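# Press red block firmly onto blue block

## Task

Push the red block down onto the blue block so it seats fully flush rather than resting on the studs, with the two blocks closely aligned (the fit is tight and needs firm force). Both blocks must end up on the table, and the joined result must stay in place once the robot lets go.

## Robot and tools

Robot: two arms, left_arm and right_arm, on opposite sides of the table. Each has six joints and a two-finger gripper.

World frame: shared by both arms, origin at the table centre. +z is up and the table surface is at z = +0.020 m. left_arm's base sits on the +y side. The arm names are labels only and do not match image sides. Gripper frame: fingers point along its +x axis and close along its y axis. The reported end_effector_position lies midway between the finger pads, 3 to 4 cm behind the tips, and is less accurate at long reach.

Joint order: every row and every per-joint list uses waist, elbow, wrist pitch, wrist yaw, shoulder, wrist roll. Rely on this order only. Joint ranges in radians: waist -3.054 to 3.054, shoulder 0.000 to 3.142, elbow 0.000 to 2.356, wrist pitch -1.571 to 1.571, wrist yaw -1.571 to 1.571, wrist roll -3.142 to 3.142. A real stop can differ from these by up to 0.010 rad.

Row format: one flat list of 14 numbers, each in [-1, 1], covering both arms even if only one moves. Numbers 1-6 are left_arm joint offsets, number 7 is left_arm opening, numbers 8-13 are right_arm joint offsets, number 14 is right_arm opening. Joint offsets are relative, not poses, and are scaled: 1.0 equals 0.9615 rad for waist, shoulder and elbow, 1.713 rad for wrist pitch, 1.767 for wrist yaw, 1.728 for wrist roll. Opening is absolute: +1 fully open (0.088 m pad gap). Empty fingers close at about -0.80, and values down to -1 close no further. Full open to closed takes at least about 0.5 s.

execute_actions(actions): a list of actions. Each action is a table of up to 15 rows, one row per 1/30 s step. A short table repeats its last row to fill 15 steps. Offsets in every row are measured from the joint angles at the start of that action, not the previous row. For a call's first action, that start is the last reported state. An empty list just returns state and images. If an action would push a joint more than 0.010 rad past its range end, the action is refused for both arms. If the first action fails this check, or any action is malformed, the whole call is refused. A joint driven into its real end stops there, and the result may say "joint sent to its limit". A missing note does not prove there is room left.

move(target, speed, blocking): target is one 14-number row as above. Its offsets are measured from the "Joint positions" in the latest result that shows them. speed is the top speed in rad/s of the joint with the farthest to go, 0.01 to 2, default 0.5. All joints finish together, so grippers trace curves. Duration is 0.5 to 10 s, and a move cut off at 10 s stops short. Moves do not avoid obstacles or the other arm. The result adds a "move:" line giving the ending (done, off_target, moving, held, fault), limits=held or limits=none, and each arm's joint farthest from target. With blocking=false the result comes after 0.5 s. Until a result shows the move has ended, other moves and execute_actions are refused, so use wait or stop. To keep up existing pressure, command the offsets from Joint positions to Joint targets.

wait(seconds): 0 to 10. Lets the scene run with each arm holding its last command. It returns early if a running move ends.

stop(): brakes a running move. Faster motion needs more room to stop, and the fingers keep moving.

zoom_image(camera, region): region is [x0, y0, x1, y1] in image pixels from the top-left, at most 504x504. Cameras (all 504x504): cam_head_left, cam_head_right, cam_high, cam_low, cam_left_wrist, cam_right_wrist. Calibration was given beforehand. Fixed cameras may be off by a few degrees and millimetres, and wrist camera poses depend on the joint readings.

finished_scene(scene): pass the current scene's number. It ends that scene for good after the robot holds its last command. The goal must already be met and stable.

Results: the state line gives each gripper's position (m), quaternion wxyz and velocities. Joint positions and velocities list each arm's joints, then the pad gap in m. "Joint targets" shows where the joints are being driven now. grip_measured gives the opening on the command scale and can read up to about 1 mm off, or up to about 3 mm narrow (0.061) when squeezing hard. "joint command not followed" means a clearance check altered targets. HELD in step readings marks steps where an arm was held back. Joint torques include gravity and friction. External torques estimate outside load, plus any held weight. MOTOR HOT appears from 50 °C. At 95 °C an OVER-TEMPERATURE FAULT holds the arm, and it may go limp if it doesn't cool.

Motion limits: each step, targets stay within a lead of the measured angle (0.211 rad waist, shoulder and elbow; 0.213 wrist pitch; 0.267 wrist yaw; 0.228 wrist roll). Targets that would move the gripper more than 70 mm are scaled back. Big moves therefore take several actions. Friction may leave joints short, especially at long reach, so check after each move.

Gripping: to hold, command about 0.07 below grip_measured, or less for a lighter grip. Pads give about 34 to 49 N each. Parts under about 3 mm wide get proportionally less force.

Avoid: knocking either block off the table, which fails the task; arms colliding or pressing each other; slams and overly hard pushes. Contact torque at a joint's load limit stops that arm for 10 s. Load limits (N m): waist 16.6, shoulder 20.6, elbow 20.5, wrist pitch 5.42, wrist yaw 5.4, wrist roll 5.07. Faster moves hit harder, and targets set farther past contact press harder. Held parts or loose objects may occasionally be tugged. The robot keeps executing its last command while you think.

Each tool is called by a JSON object that holds its "api" and its "payload", one argument or row to a line.

## Session

{"api": "execute_actions", "payload": {
  "actions": []
}}

Scene clock: 0.00 s.
left_arm: end_effector_position=(+0.2686, +0.5029, +0.1249) grip_measured=+0.994 end_effector_quat_wxyz=(+0.434, +0.565, +0.411, -0.568) end_effector_velocity=(+0.001, +0.000, +0.000) end_effector_angular_velocity=(+0.008, -0.006, +0.005) | right_arm: end_effector_position=(+0.1776, -0.2694, +0.3264) grip_measured=+1.000 end_effector_quat_wxyz=(+0.422, +0.682, +0.408, -0.438) end_effector_velocity=(-0.000, -0.003, -0.001) end_effector_angular_velocity=(-0.012, -0.001, +0.002)
Joint names: [waist, elbow, wrist pitch, wrist yaw, shoulder, wrist roll]
Joint positions: left_arm=[ 1.111  1.258 -1.018  0.03   1.798  1.949  0.088] | right_arm=[-1.151  1.459 -1.371  0.054  1.316  2.597  0.088]
Joint velocities: left_arm=[-0.002 -0.002  0.007 -0.007 -0.002 -0.007 -0.   ] | right_arm=[-0.002 -0.002 -0.007  0.007 -0.002 -0.007  0.   ]
Joint torques (N m, as the arm reports them, + toward a larger angle): no reading
External joint torques (N m, as the arm's controller estimates them; a push from outside toward a larger angle lowers the number): no reading
Motor temperatures (°C, as the motors report them): left_arm=[21 22 24 23 21 23] | right_arm=[22 23 21 23 23 23]
Heat: left arm: hottest wrist pitch 24 °C (+0.0 °C/min); right arm: hottest shoulder 23 °C (+0.0 °C/min).
Joint targets: left_arm=[1.111 1.258 -1.018 0.030 1.798 1.949] | right_arm=[-1.151 1.459 -1.371 0.054 1.316 2.597]

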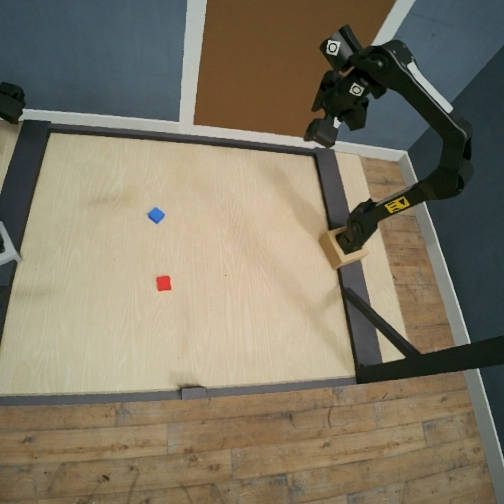

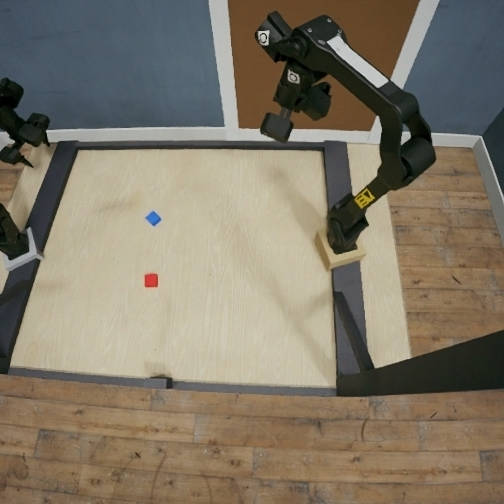

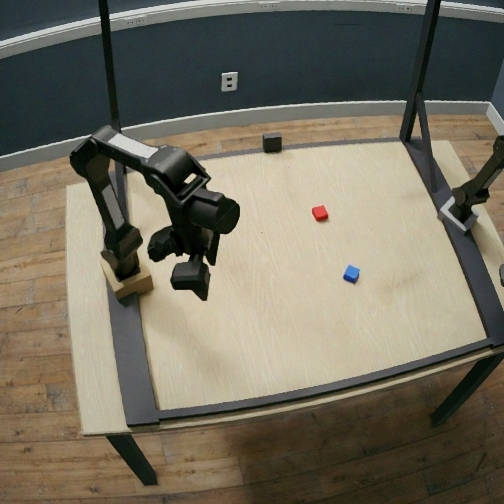

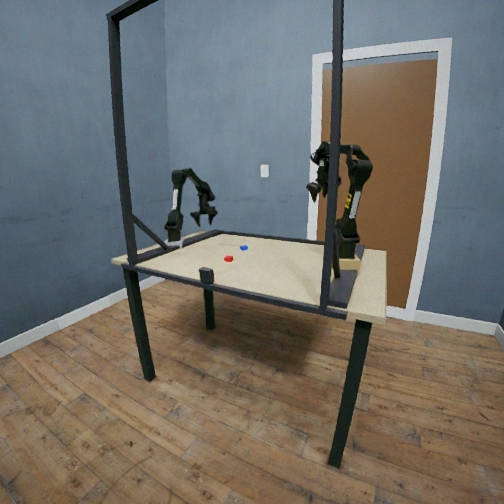

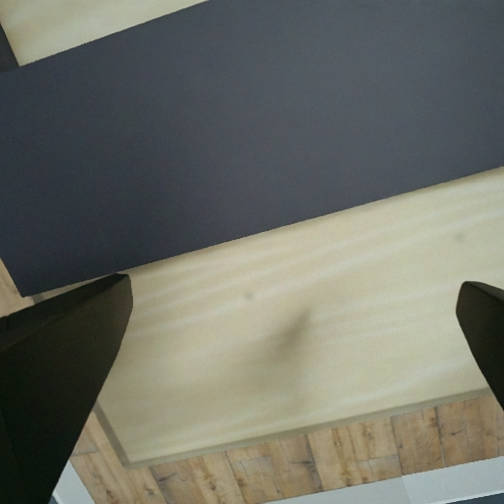

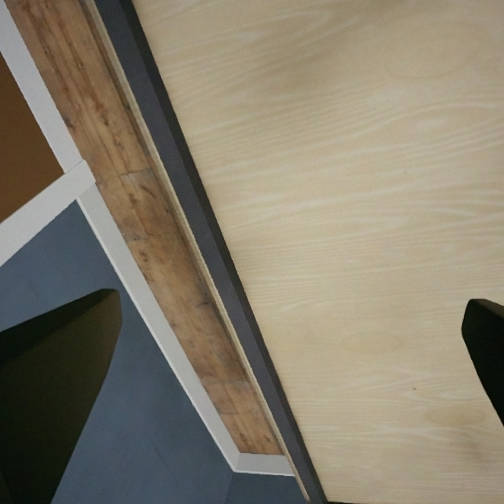

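{"api": "move", "payload": {
  "target": [-1,0,-0.09,-0.017,-0.16,0,1,0,0,0,0,0,0,1],
  "speed": 0.8
}}

Scene clock: 16.77 s.
left_arm: end_effector_position=(+0.1347, +0.2548, +0.1660) grip_measured=+0.994 end_effector_quat_wxyz=(+0.117, +0.697, +0.112, -0.698) end_effector_velocity=(-0.002, -0.003, +0.001) end_effector_angular_velocity=(-0.014, -0.002, -0.000) | right_arm: end_effector_position=(+0.1776, -0.2694, +0.3264) grip_measured=+1.000 end_effector_quat_wxyz=(+0.422, +0.682, +0.408, -0.438) end_effector_velocity=(-0.004, -0.003, -0.002) end_effector_angular_velocity=(-0.012, +0.020, +0.007)
Joint names: [waist, elbow, wrist pitch, wrist yaw, shoulder, wrist roll]
Joint positions: left_arm=[ 0.153  1.258 -1.169  0.005  1.654  1.949  0.088] | right_arm=[-1.151  1.459 -1.371  0.054  1.316  2.597  0.088]
Joint velocities: left_arm=[-0.007 -0.002  0.007  0.007 -0.007 -0.007 -0.   ] | right_arm=[-0.002 -0.002 -0.022 -0.007 -0.002 -0.007  0.   ]
Joint torques (N m, as the arm reports them, + toward a larger angle): left_arm=[-0.37  6.59  0.1  -0.11 -7.98  0.05] | right_arm=[ 0.01  5.62  0.73  0.06 -3.94  0.  ]
External joint torques (N m, as the arm's controller estimates them; a push from outside toward a larger angle lowers the number): left_arm=[-0.35  0.89 -0.18 -0.18 -1.6   0.05] | right_arm=[-0.02  0.15 -0.03 -0.01 -0.29  0.01]
Motor temperatures (°C, as the motors report them): left_arm=[21 23 24 23 23 23] | right_arm=[22 25 22 23 24 23]
Heat: left arm: hottest wrist pitch 24 °C (+0.0 °C/min); right arm: hottest elbow 25 °C (+7.2 °C/min).
Joint targets: left_arm=[0.149 1.258 -1.172 -0.000 1.644 1.949] | right_arm=[-1.151 1.459 -1.371 0.054 1.316 2.597]
move: done; limits=none; left_arm: farthest joint: the shoulder, 0.010 radians from its target (0.154 radians at the start); right_arm: farthest joint: the waist, 0.000 radians from its target (0.000 radians at the start)
camera_calibration (this result's frames):
cam_left_wrist: T_world_to_cam=[[-0.316239, 0.947082, -0.0550405, -0.18249], [0.868145, 0.312298, 0.385738, -0.238957], [0.382515, 0.0742022, -0.920965, 0.158041], [0, 0, 0, 1]] pos_world=[0.0892857, 0.235732, 0.227681]

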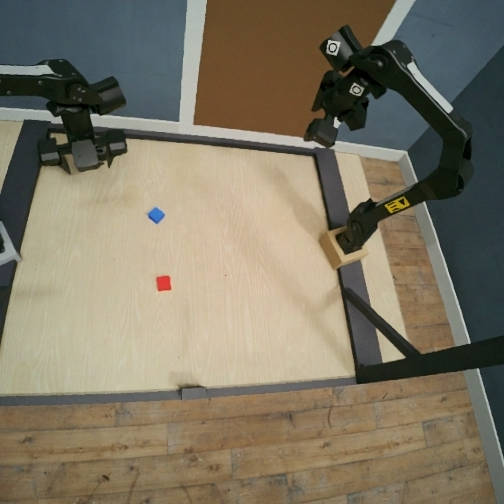

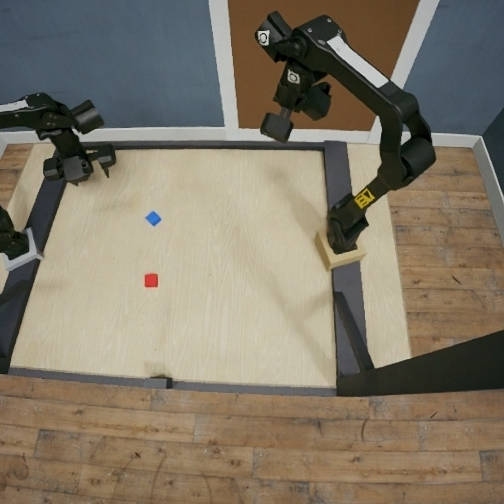

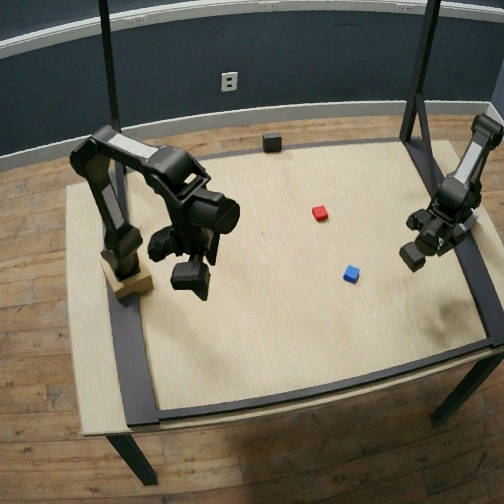

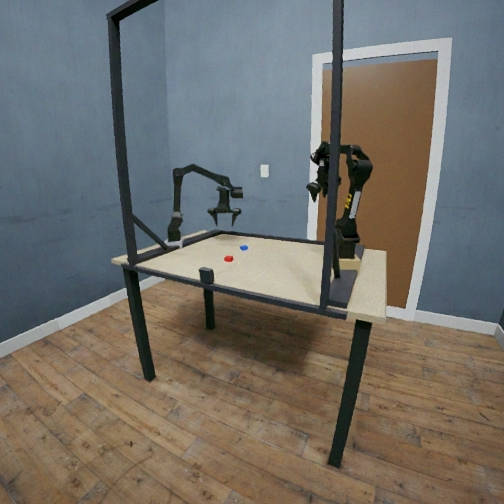

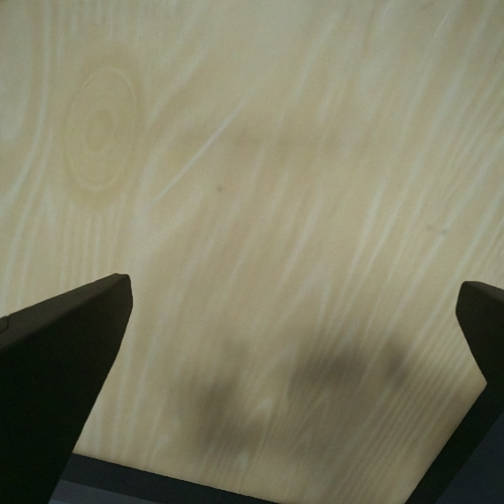

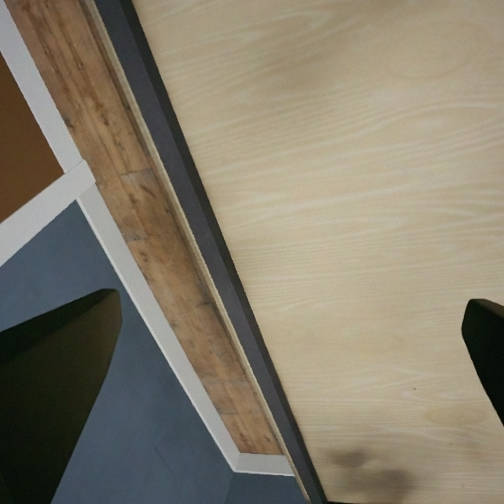

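{"api": "move", "payload": {
  "target": [-0.969,0.608,-0.0315,-0.003,0.5585,-0.35,1,0,0,0,0,0,0,1],
  "speed": 0.8
}}

Scene clock: 24.40 s.
left_arm: end_effector_position=(-0.1499, +0.0671, +0.1331) grip_measured=+0.994 end_effector_quat_wxyz=(-0.000, +0.705, -0.003, -0.709) end_effector_velocity=(+0.001, +0.002, -0.002) end_effector_angular_velocity=(+0.010, -0.010, +0.020) | right_arm: end_effector_position=(+0.1776, -0.2694, +0.3264) grip_measured=+1.000 end_effector_quat_wxyz=(+0.422, +0.682, +0.408, -0.438) end_effector_velocity=(-0.005, -0.002, -0.002) end_effector_angular_velocity=(-0.012, +0.020, +0.012)
Joint names: [waist, elbow, wrist pitch, wrist yaw, shoulder, wrist roll]
Joint positions: left_arm=[-0.778  1.831 -1.22   0.005  2.175  1.348  0.088] | right_arm=[-1.151  1.459 -1.371  0.054  1.316  2.597  0.088]
Joint velocities: left_arm=[-0.002 -0.002 -0.007 -0.007  0.002 -0.022 -0.   ] | right_arm=[ 0.002 -0.002 -0.022 -0.007 -0.002 -0.007  0.   ]
Joint torques (N m, as the arm reports them, + toward a larger angle): left_arm=[-0.15  8.32  0.14 -0.1  -8.92 -0.06] | right_arm=[ 0.01  5.61  0.73  0.06 -3.94  0.  ]
External joint torques (N m, as the arm's controller estimates them; a push from outside toward a larger angle lowers the number): left_arm=[-0.13  2.53 -0.17 -0.16  1.27 -0.06] | right_arm=[ 0.    0.13 -0.04 -0.01 -0.31  0.01]
Motor temperatures (°C, as the motors report them): left_arm=[21 24 24 23 24 23] | right_arm=[22 25 22 23 24 23]
Heat: left arm: hottest shoulder 24 °C (+0.0 °C/min); right arm: hottest elbow 25 °C (+4.9 °C/min).
Joint targets: left_arm=[-0.778 1.843 -1.223 -0.000 2.191 1.345] | right_arm=[-1.151 1.459 -1.371 0.054 1.316 2.597]
move: off_target (left_arm); limits=none; left_arm: farthest joint: the shoulder, 0.016 radians from its target (0.537 radians at the start); right_arm: farthest joint: the waist, 0.000 radians from its target (0.000 radians at the start)
camera_calibration (this result's frames):
cam_left_wrist: T_world_to_cam=[[0.00751948, 0.998581, -0.0527246, -0.0518482], [0.92388, 0.0132363, 0.382452, 0.1083], [0.382608, -0.0515871, -0.92247, 0.259148], [0, 0, 0, 1]] pos_world=[-0.198818, 0.0637098, 0.194903]

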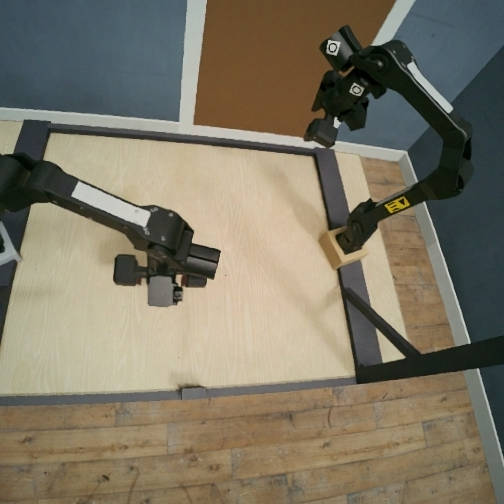

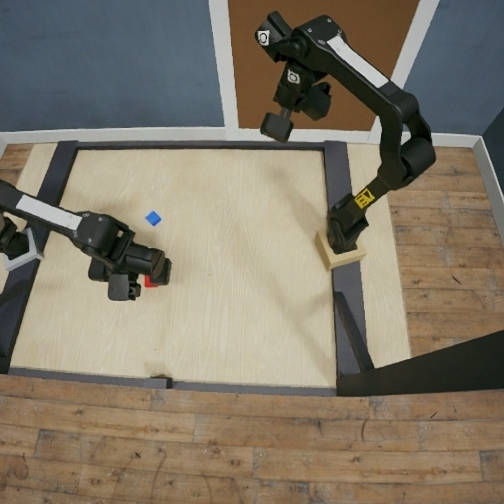

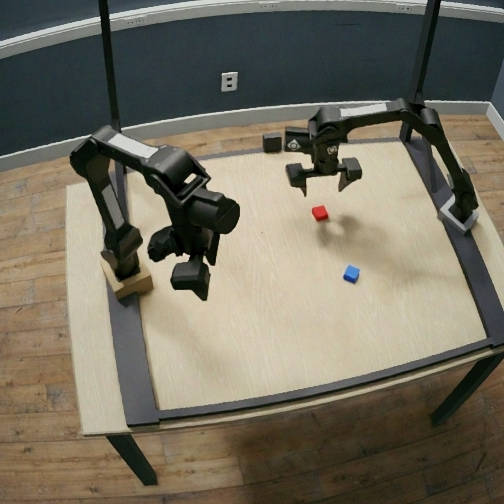

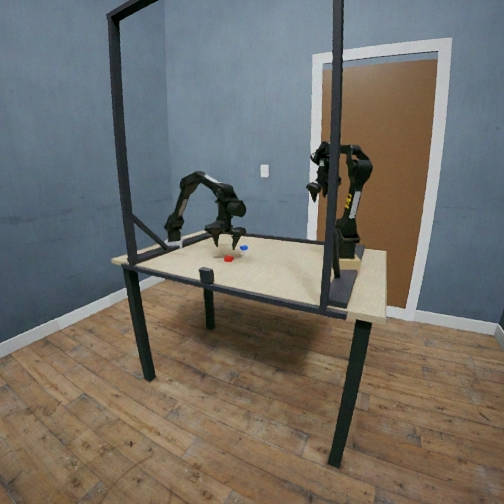

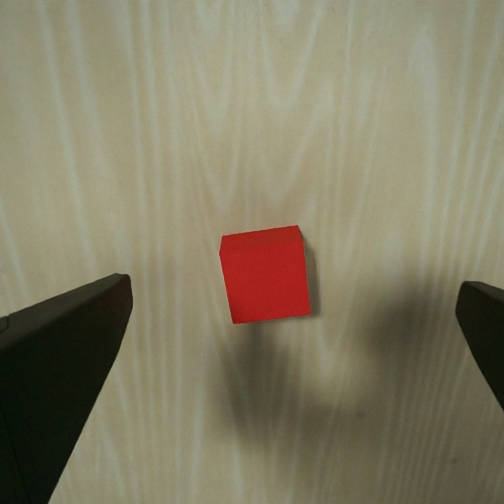

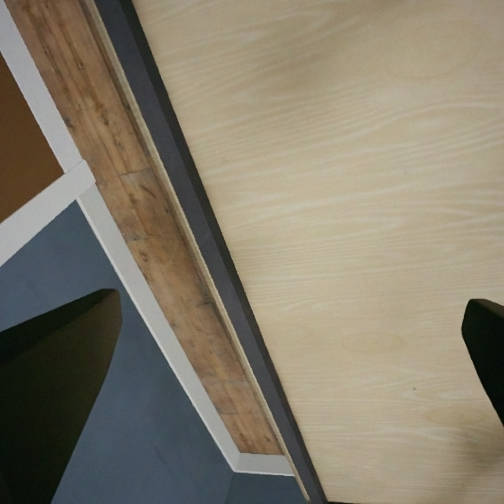

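{"api": "move", "payload": {
  "target": [0.007,-0.095,0.085,-0.003,0.078,-0.075,1,0,0,0,0,0,0,1],
  "speed": 0.3
}}

Scene clock: 36.97 s.
left_arm: end_effector_position=(-0.1503, +0.0595, +0.0892) grip_measured=+0.994 end_effector_quat_wxyz=(+0.047, +0.703, +0.041, -0.708) end_effector_velocity=(-0.001, +0.004, -0.003) end_effector_angular_velocity=(+0.015, -0.011, +0.015) | right_arm: end_effector_position=(+0.1776, -0.2694, +0.3264) grip_measured=+1.000 end_effector_quat_wxyz=(+0.422, +0.682, +0.408, -0.438) end_effector_velocity=(-0.001, -0.001, +0.001) end_effector_angular_velocity=(+0.006, +0.008, -0.007)
Joint names: [waist, elbow, wrist pitch, wrist yaw, shoulder, wrist roll]
Joint positions: left_arm=[-0.775  1.752 -1.078  0.005  2.235  1.222  0.088] | right_arm=[-1.151  1.459 -1.371  0.054  1.316  2.597  0.088]
Joint velocities: left_arm=[-0.007 -0.007 -0.007 -0.007  0.002 -0.022 -0.   ] | right_arm=[-0.002  0.002 -0.007 -0.007 -0.002  0.007  0.   ]
Joint torques (N m, as the arm reports them, + toward a larger angle): left_arm=[ 0.29  4.9   0.63 -0.14 -9.18 -0.05] | right_arm=[ 0.01  5.62  0.73  0.06 -3.93 -0.01]
External joint torques (N m, as the arm's controller estimates them; a push from outside toward a larger angle lowers the number): left_arm=[ 0.36 -0.66  0.32 -0.21  1.09 -0.05] | right_arm=[ 0.01  0.1  -0.04 -0.01 -0.24  0.01]
Motor temperatures (°C, as the motors report them): left_arm=[21 25 24 23 25 23] | right_arm=[22 26 22 23 24 23]
Heat: left arm: hottest shoulder 25 °C (+1.6 °C/min); right arm: hottest elbow 26 °C (+4.9 °C/min).
Joint targets: left_arm=[-0.771 1.739 -1.075 -0.000 2.250 1.218] | right_arm=[-1.151 1.459 -1.371 0.054 1.316 2.597]
move: off_target (left_arm); limits=none; left_arm: farthest joint: the shoulder, 0.015 radians from its target (0.075 radians at the start); right_arm: farthest joint: the waist, 0.000 radians from its target (0.000 radians at the start)
camera_calibration (this result's frames):
cam_left_wrist: T_world_to_cam=[[-0.121391, 0.991072, -0.0551334, -0.0652689], [0.914996, 0.133258, 0.380822, 0.117241], [0.384769, -0.00421849, -0.923003, 0.215977], [0, 0, 0, 1]] pos_world=[-0.1983, 0.0499739, 0.151101]

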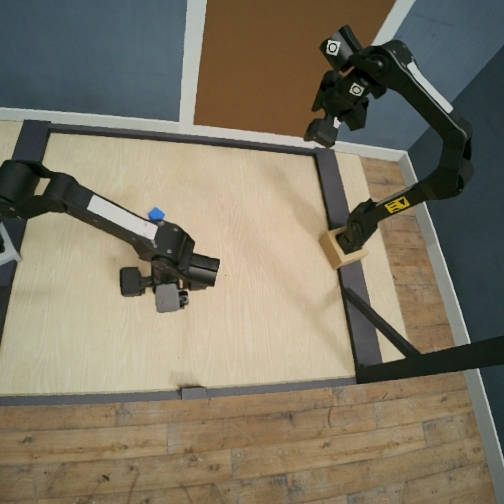

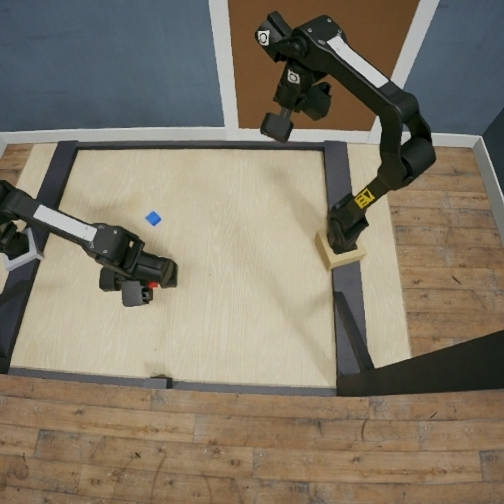

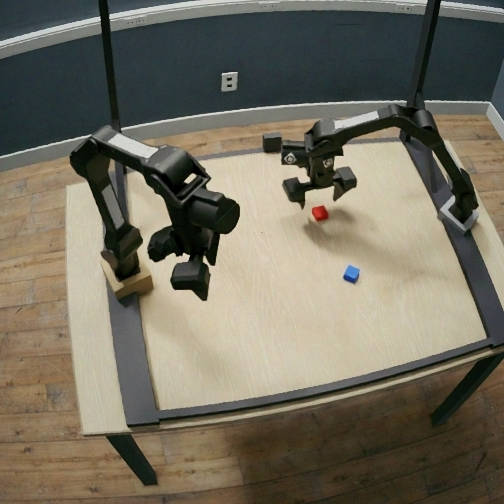

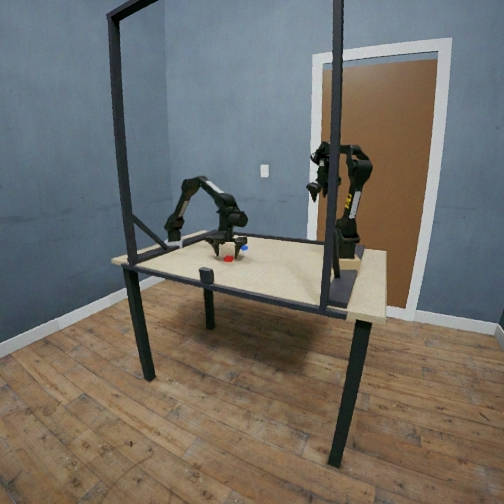

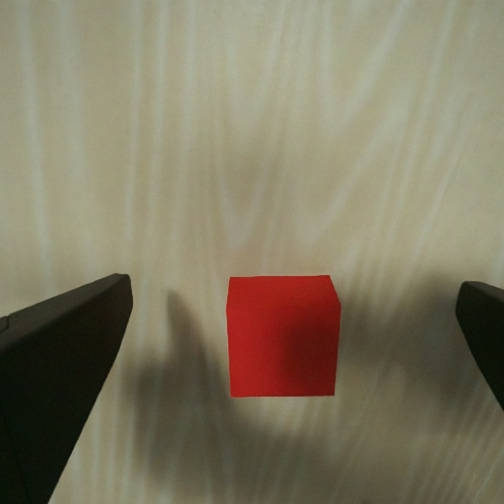

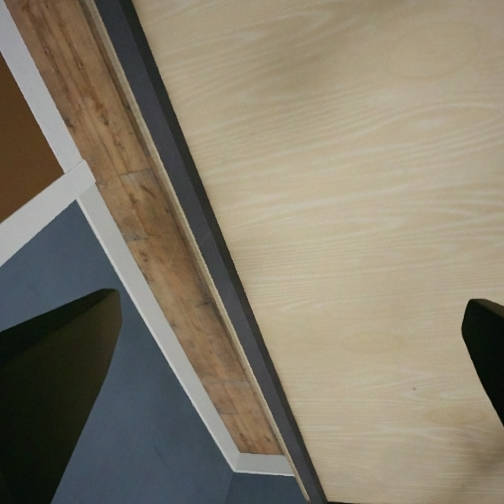

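{"api": "move", "payload": {
  "target": [0.032,-0.09,0.054,0,0.025,0.016,1,0,0,0,0,0,0,1],
  "speed": 0.15
}}

Scene clock: 45.70 s.
left_arm: end_effector_position=(-0.1388, +0.0585, +0.0690) grip_measured=+0.994 end_effector_quat_wxyz=(+0.051, +0.702, +0.038, -0.709) end_effector_velocity=(-0.004, +0.002, +0.002) end_effector_angular_velocity=(+0.004, +0.007, -0.000) | right_arm: end_effector_position=(+0.1776, -0.2694, +0.3264) grip_measured=+1.000 end_effector_quat_wxyz=(+0.422, +0.682, +0.408, -0.438) end_effector_velocity=(-0.000, -0.004, +0.001) end_effector_angular_velocity=(-0.013, -0.007, +0.011)
Joint names: [waist, elbow, wrist pitch, wrist yaw, shoulder, wrist roll]
Joint positions: left_arm=[-0.748  1.681 -0.988  0.005  2.243  1.246  0.088] | right_arm=[-1.151  1.459 -1.371  0.054  1.316  2.597  0.088]
Joint velocities: left_arm=[-0.007 -0.002 -0.007  0.007 -0.007 -0.007 -0.   ] | right_arm=[-0.007 -0.002 -0.007  0.007 -0.007 -0.022  0.   ]
Joint torques (N m, as the arm reports them, + toward a larger angle): left_arm=[ 0.56  4.35  0.52  0.07 -8.82  0.18] | right_arm=[ 0.01  5.62  0.73  0.06 -3.93 -0.01]
External joint torques (N m, as the arm's controller estimates them; a push from outside toward a larger angle lowers the number): left_arm=[ 0.57 -1.18  0.19  0.    1.53  0.18] | right_arm=[ 0.02  0.11 -0.03 -0.01 -0.2   0.01]
Motor temperatures (°C, as the motors report them): left_arm=[21 25 24 23 26 23] | right_arm=[22 26 22 23 24 23]
Heat: left arm: hottest shoulder 26 °C (+2.6 °C/min); right arm: hottest elbow 26 °C (+3.9 °C/min).
Joint targets: left_arm=[-0.744 1.666 -0.986 0.005 2.260 1.250] | right_arm=[-1.151 1.459 -1.371 0.054 1.316 2.597]
move: off_target (left_arm); limits=none; left_arm: farthest joint: the shoulder, 0.016 radians from its target (0.024 radians at the start); right_arm: farthest joint: the waist, 0.000 radians from its target (0.000 radians at the start)
camera_calibration (this result's frames):
cam_left_wrist: T_world_to_cam=[[-0.123791, 0.990076, -0.0665204, -0.0634701], [0.915494, 0.139813, 0.377258, 0.114472], [0.382815, -0.0141978, -0.923716, 0.193286], [0, 0, 0, 1]] pos_world=[-0.186649, 0.0495798, 0.131134]

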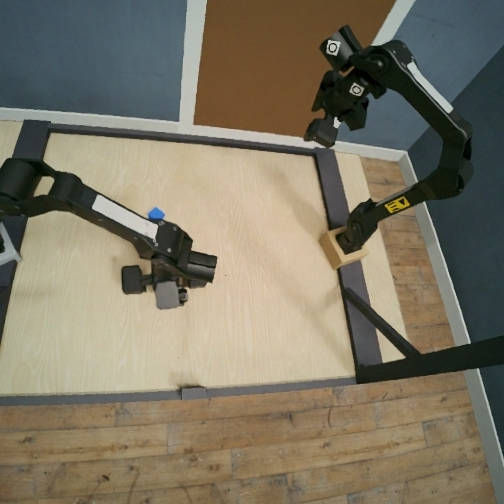

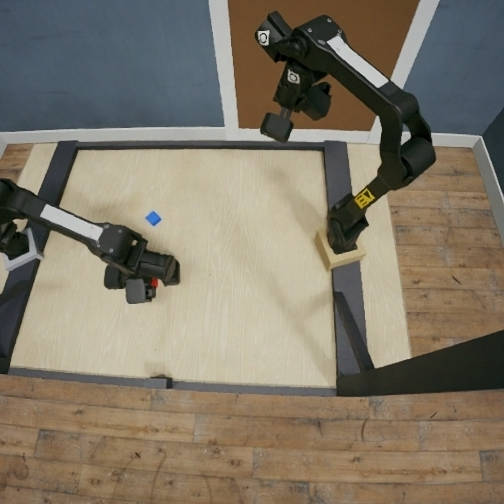

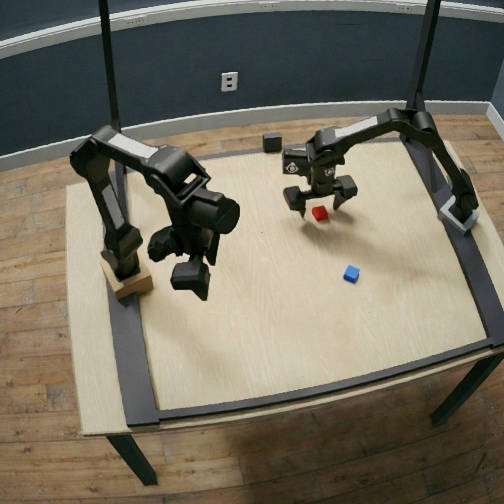

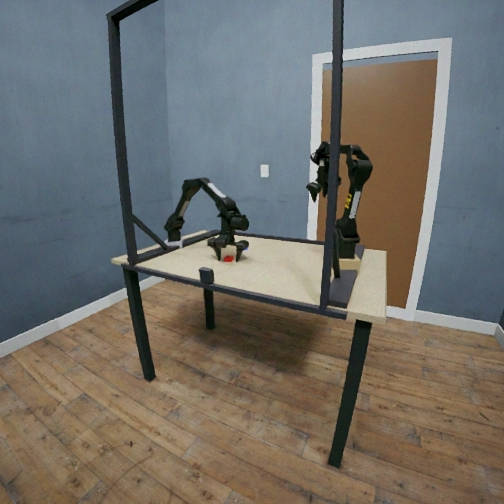

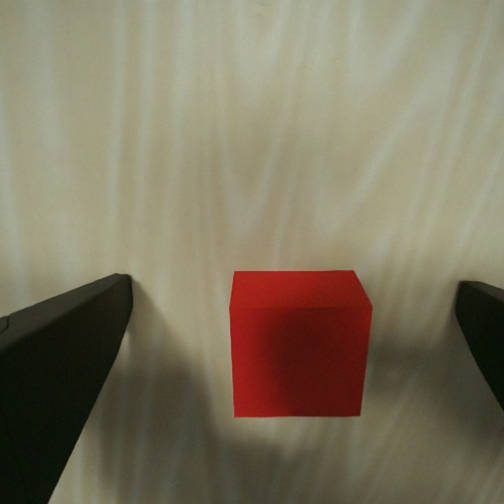

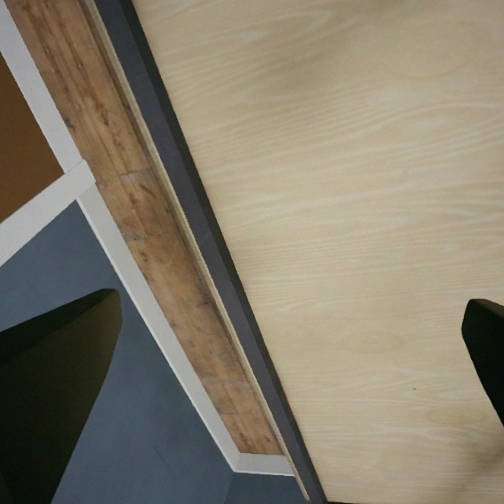

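{"api": "move", "payload": {
  "target": [0.026,0,0,0,0,0.013,0.1,0,0,0,0,0,0,1],
  "speed": 0.05
}}

Scene clock: 51.03 s.
left_arm: end_effector_position=(-0.1309, +0.0567, +0.0689) grip_measured=+0.103 end_effector_quat_wxyz=(+0.052, +0.702, +0.037, -0.709) end_effector_velocity=(+0.000, +0.000, +0.004) end_effector_angular_velocity=(-0.004, -0.007, -0.010) | right_arm: end_effector_position=(+0.1776, -0.2694, +0.3264) grip_measured=+1.000 end_effector_quat_wxyz=(+0.422, +0.682, +0.408, -0.438) end_effector_velocity=(-0.001, +0.003, +0.000) end_effector_angular_velocity=(+0.018, +0.007, +0.012)
Joint names: [waist, elbow, wrist pitch, wrist yaw, shoulder, wrist roll]
Joint positions: left_arm=[-0.729  1.68  -0.986  0.005  2.243  1.266  0.044] | right_arm=[-1.151  1.459 -1.371  0.054  1.316  2.597  0.088]
Joint velocities: left_arm=[-0.002  0.002 -0.007 -0.007 -0.007  0.007 -0.   ] | right_arm=[-0.002 -0.002  0.007 -0.022 -0.002 -0.007  0.   ]
Joint torques (N m, as the arm reports them, + toward a larger angle): left_arm=[  0.55   6.47   0.21   0.07 -10.82   0.16] | right_arm=[ 0.02  5.62  0.73  0.06 -3.93 -0.01]
External joint torques (N m, as the arm's controller estimates them; a push from outside toward a larger angle lowers the number): left_arm=[ 0.61  0.89 -0.14  0.   -0.43  0.16] | right_arm=[ 0.01  0.08 -0.06 -0.01 -0.24  0.01]
Motor temperatures (°C, as the motors report them): left_arm=[21 25 24 23 27 23] | right_arm=[22 27 22 23 24 23]
Heat: left arm: hottest shoulder 27 °C (+3.5 °C/min); right arm: hottest elbow 27 °C (+4.7 °C/min).
Joint targets: left_arm=[-0.723 1.680 -0.988 0.005 2.243 1.269] | right_arm=[-1.151 1.459 -1.371 0.054 1.316 2.597]
move: done; limits=none; left_arm: farthest joint: the waist, 0.006 radians from its target (0.025 radians at the start); right_arm: farthest joint: the waist, 0.000 radians from its target (0.000 radians at the start)
camera_calibration (this result's frames):
cam_left_wrist: T_world_to_cam=[[-0.123406, 0.990035, -0.0678294, -0.0606031], [0.915477, 0.139958, 0.377245, 0.107434], [0.382979, -0.0155421, -0.923626, 0.190218], [0, 0, 0, 1]] pos_world=[-0.178681, 0.0479194, 0.131051]

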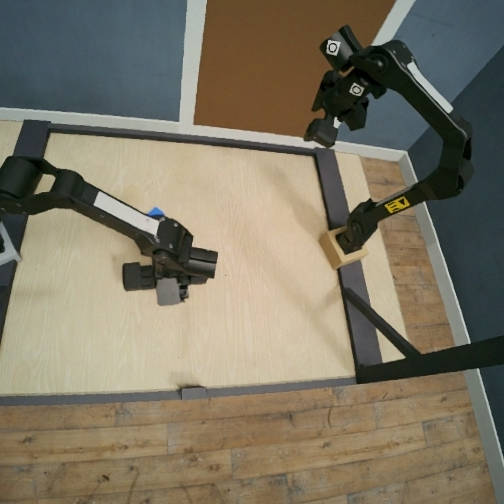

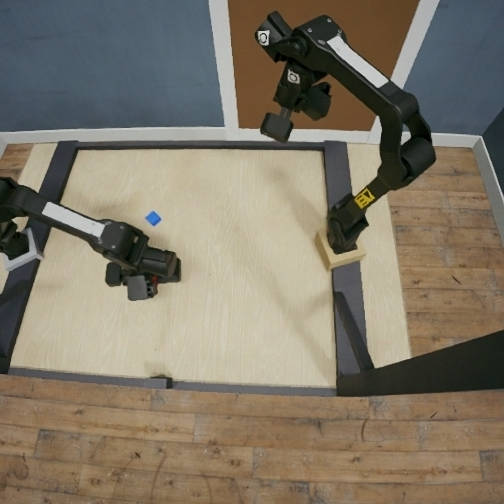

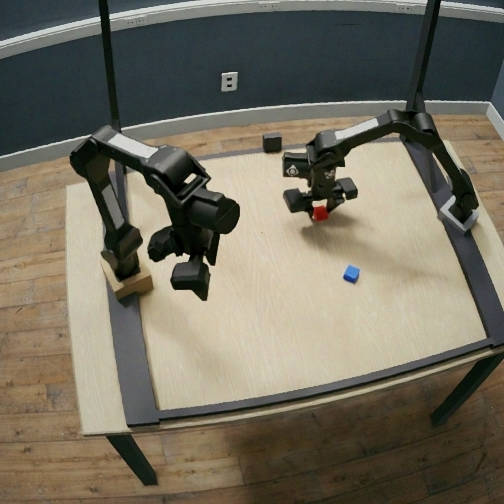

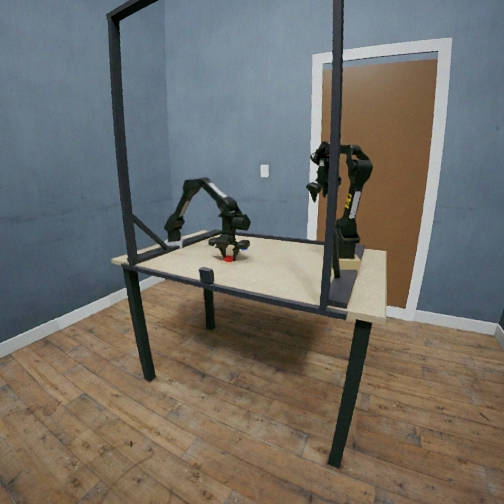

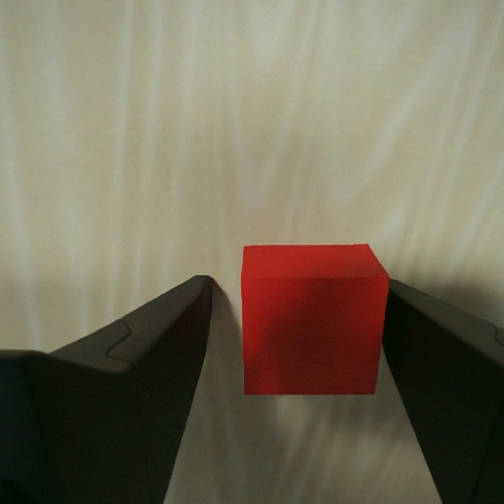

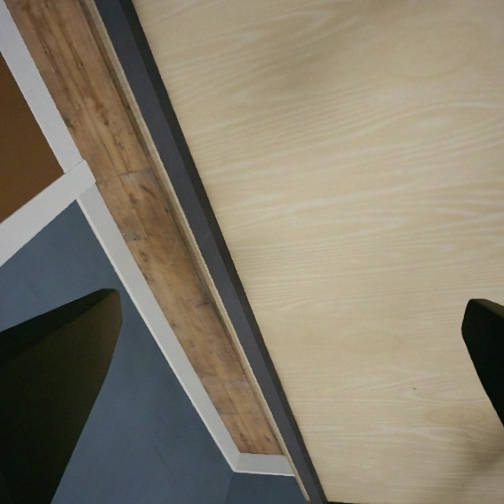

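{"api": "move", "payload": {
  "target": [0,0,0,0,0,0,-0.26,0,0,0,0,0,0,1]
}}

{"api": "zoom_image", "payload": {
  "camera": "cam_high",
  "region": [280,170,380,300]
}}

{"api": "zoom_image", "payload": {
  "camera": "cam_low",
  "region": [205,230,255,270]
}}

Scene clock: 55.93 s.
left_arm: end_effector_position=(-0.1309, +0.0567, +0.0689) grip_measured=-0.189 end_effector_quat_wxyz=(+0.052, +0.702, +0.037, -0.709) end_effector_velocity=(-0.001, +0.007, -0.001) end_effector_angular_velocity=(+0.028, +0.003, +0.019) | right_arm: end_effector_position=(+0.1776, -0.2694, +0.3264) grip_measured=+1.000 end_effector_quat_wxyz=(+0.422, +0.682, +0.408, -0.438) end_effector_velocity=(-0.000, +0.001, -0.001) end_effector_angular_velocity=(+0.009, +0.004, -0.007)
Joint names: [waist, elbow, wrist pitch, wrist yaw, shoulder, wrist roll]
Joint positions: left_arm=[-0.729  1.68  -0.986  0.005  2.243  1.266  0.03 ] | right_arm=[-1.151  1.459 -1.371  0.054  1.316  2.597  0.088]
Joint velocities: left_arm=[-0.002 -0.007 -0.022  0.007 -0.002 -0.022 -0.   ] | right_arm=[-0.002 -0.007  0.007 -0.007 -0.002  0.007  0.   ]
Joint torques (N m, as the arm reports them, + toward a larger angle): left_arm=[ -0.06   6.55   0.42   0.06 -10.83   0.  ] | right_arm=[ 0.01  5.62  0.73  0.06 -3.93  0.  ]
External joint torques (N m, as the arm's controller estimates them; a push from outside toward a larger angle lowers the number): left_arm=[-0.11  1.08  0.1   0.   -0.57  0.01] | right_arm=[ 0.01  0.12 -0.06 -0.01 -0.29  0.01]
Motor temperatures (°C, as the motors report them): left_arm=[21 25 24 23 28 23] | right_arm=[22 27 22 23 24 23]
Heat: left arm: hottest shoulder 28 °C (+4.3 °C/min); right arm: hottest elbow 27 °C (+4.3 °C/min).
Joint targets: left_arm=[-0.729 1.680 -0.986 0.005 2.243 1.266] | right_arm=[-1.151 1.459 -1.371 0.054 1.316 2.597]
move: done; limits=none; left_arm: farthest joint: the waist, 0.000 radians from its target (0.000 radians at the start); right_arm: farthest joint: the waist, 0.000 radians from its target (0.000 radians at the start)
camera_calibration (this result's frames):
cam_left_wrist: T_world_to_cam=[[-0.123028, 0.990082, -0.0678338, -0.060556], [0.915527, 0.13961, 0.377252, 0.10746], [0.38298, -0.0156913, -0.923623, 0.190226], [0, 0, 0, 1]] pos_world=[-0.178685, 0.0479378, 0.13105]

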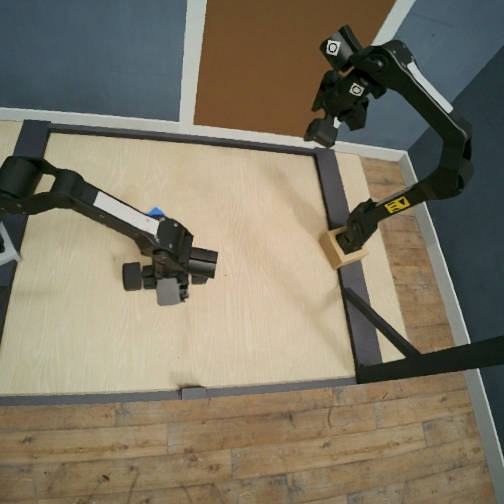

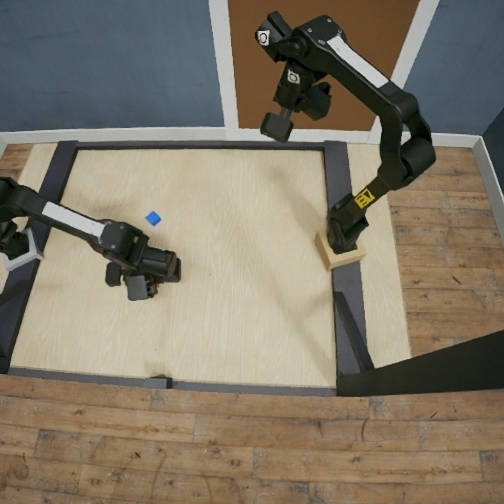

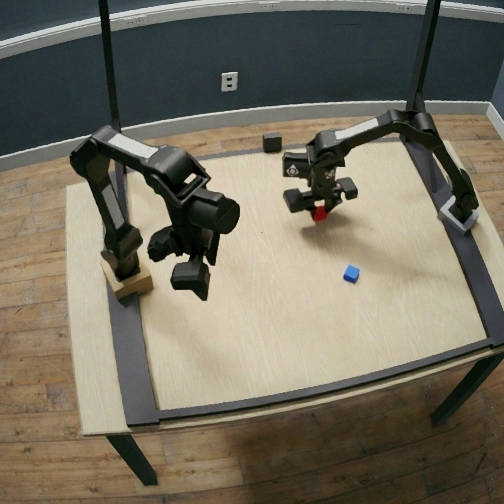

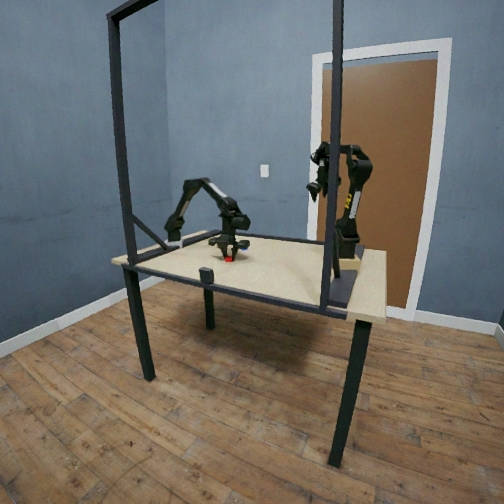

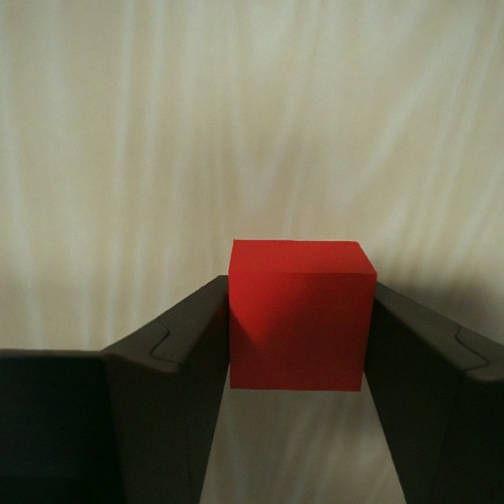

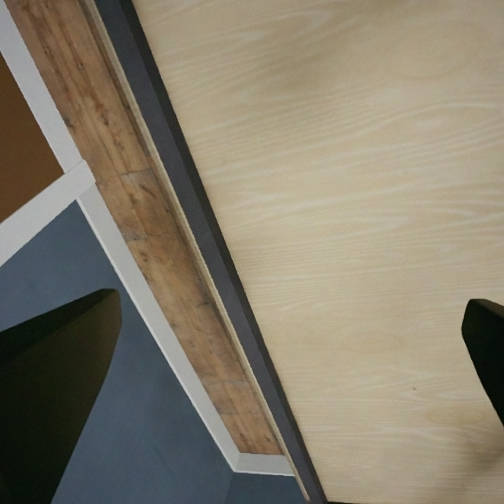

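Region (280, 170, 380, 300) of cam_high's 504x504 image, scaled by 3.877, with more detail than that image has; it fills the left 388 columns of this view, and the rest is white.

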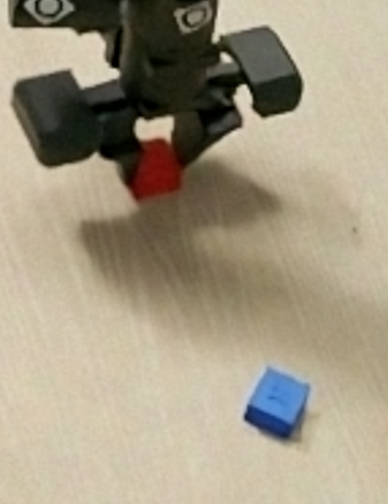

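Region (205, 230, 255, 270) of cam_low's 504x504 image, scaled by 10.080, with more detail than that image has; it fills the top 403 rows of this view, and the rest is white.

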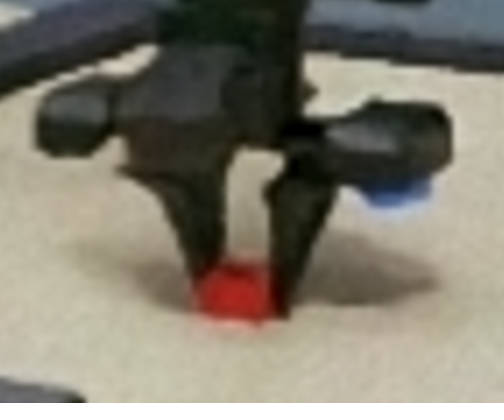

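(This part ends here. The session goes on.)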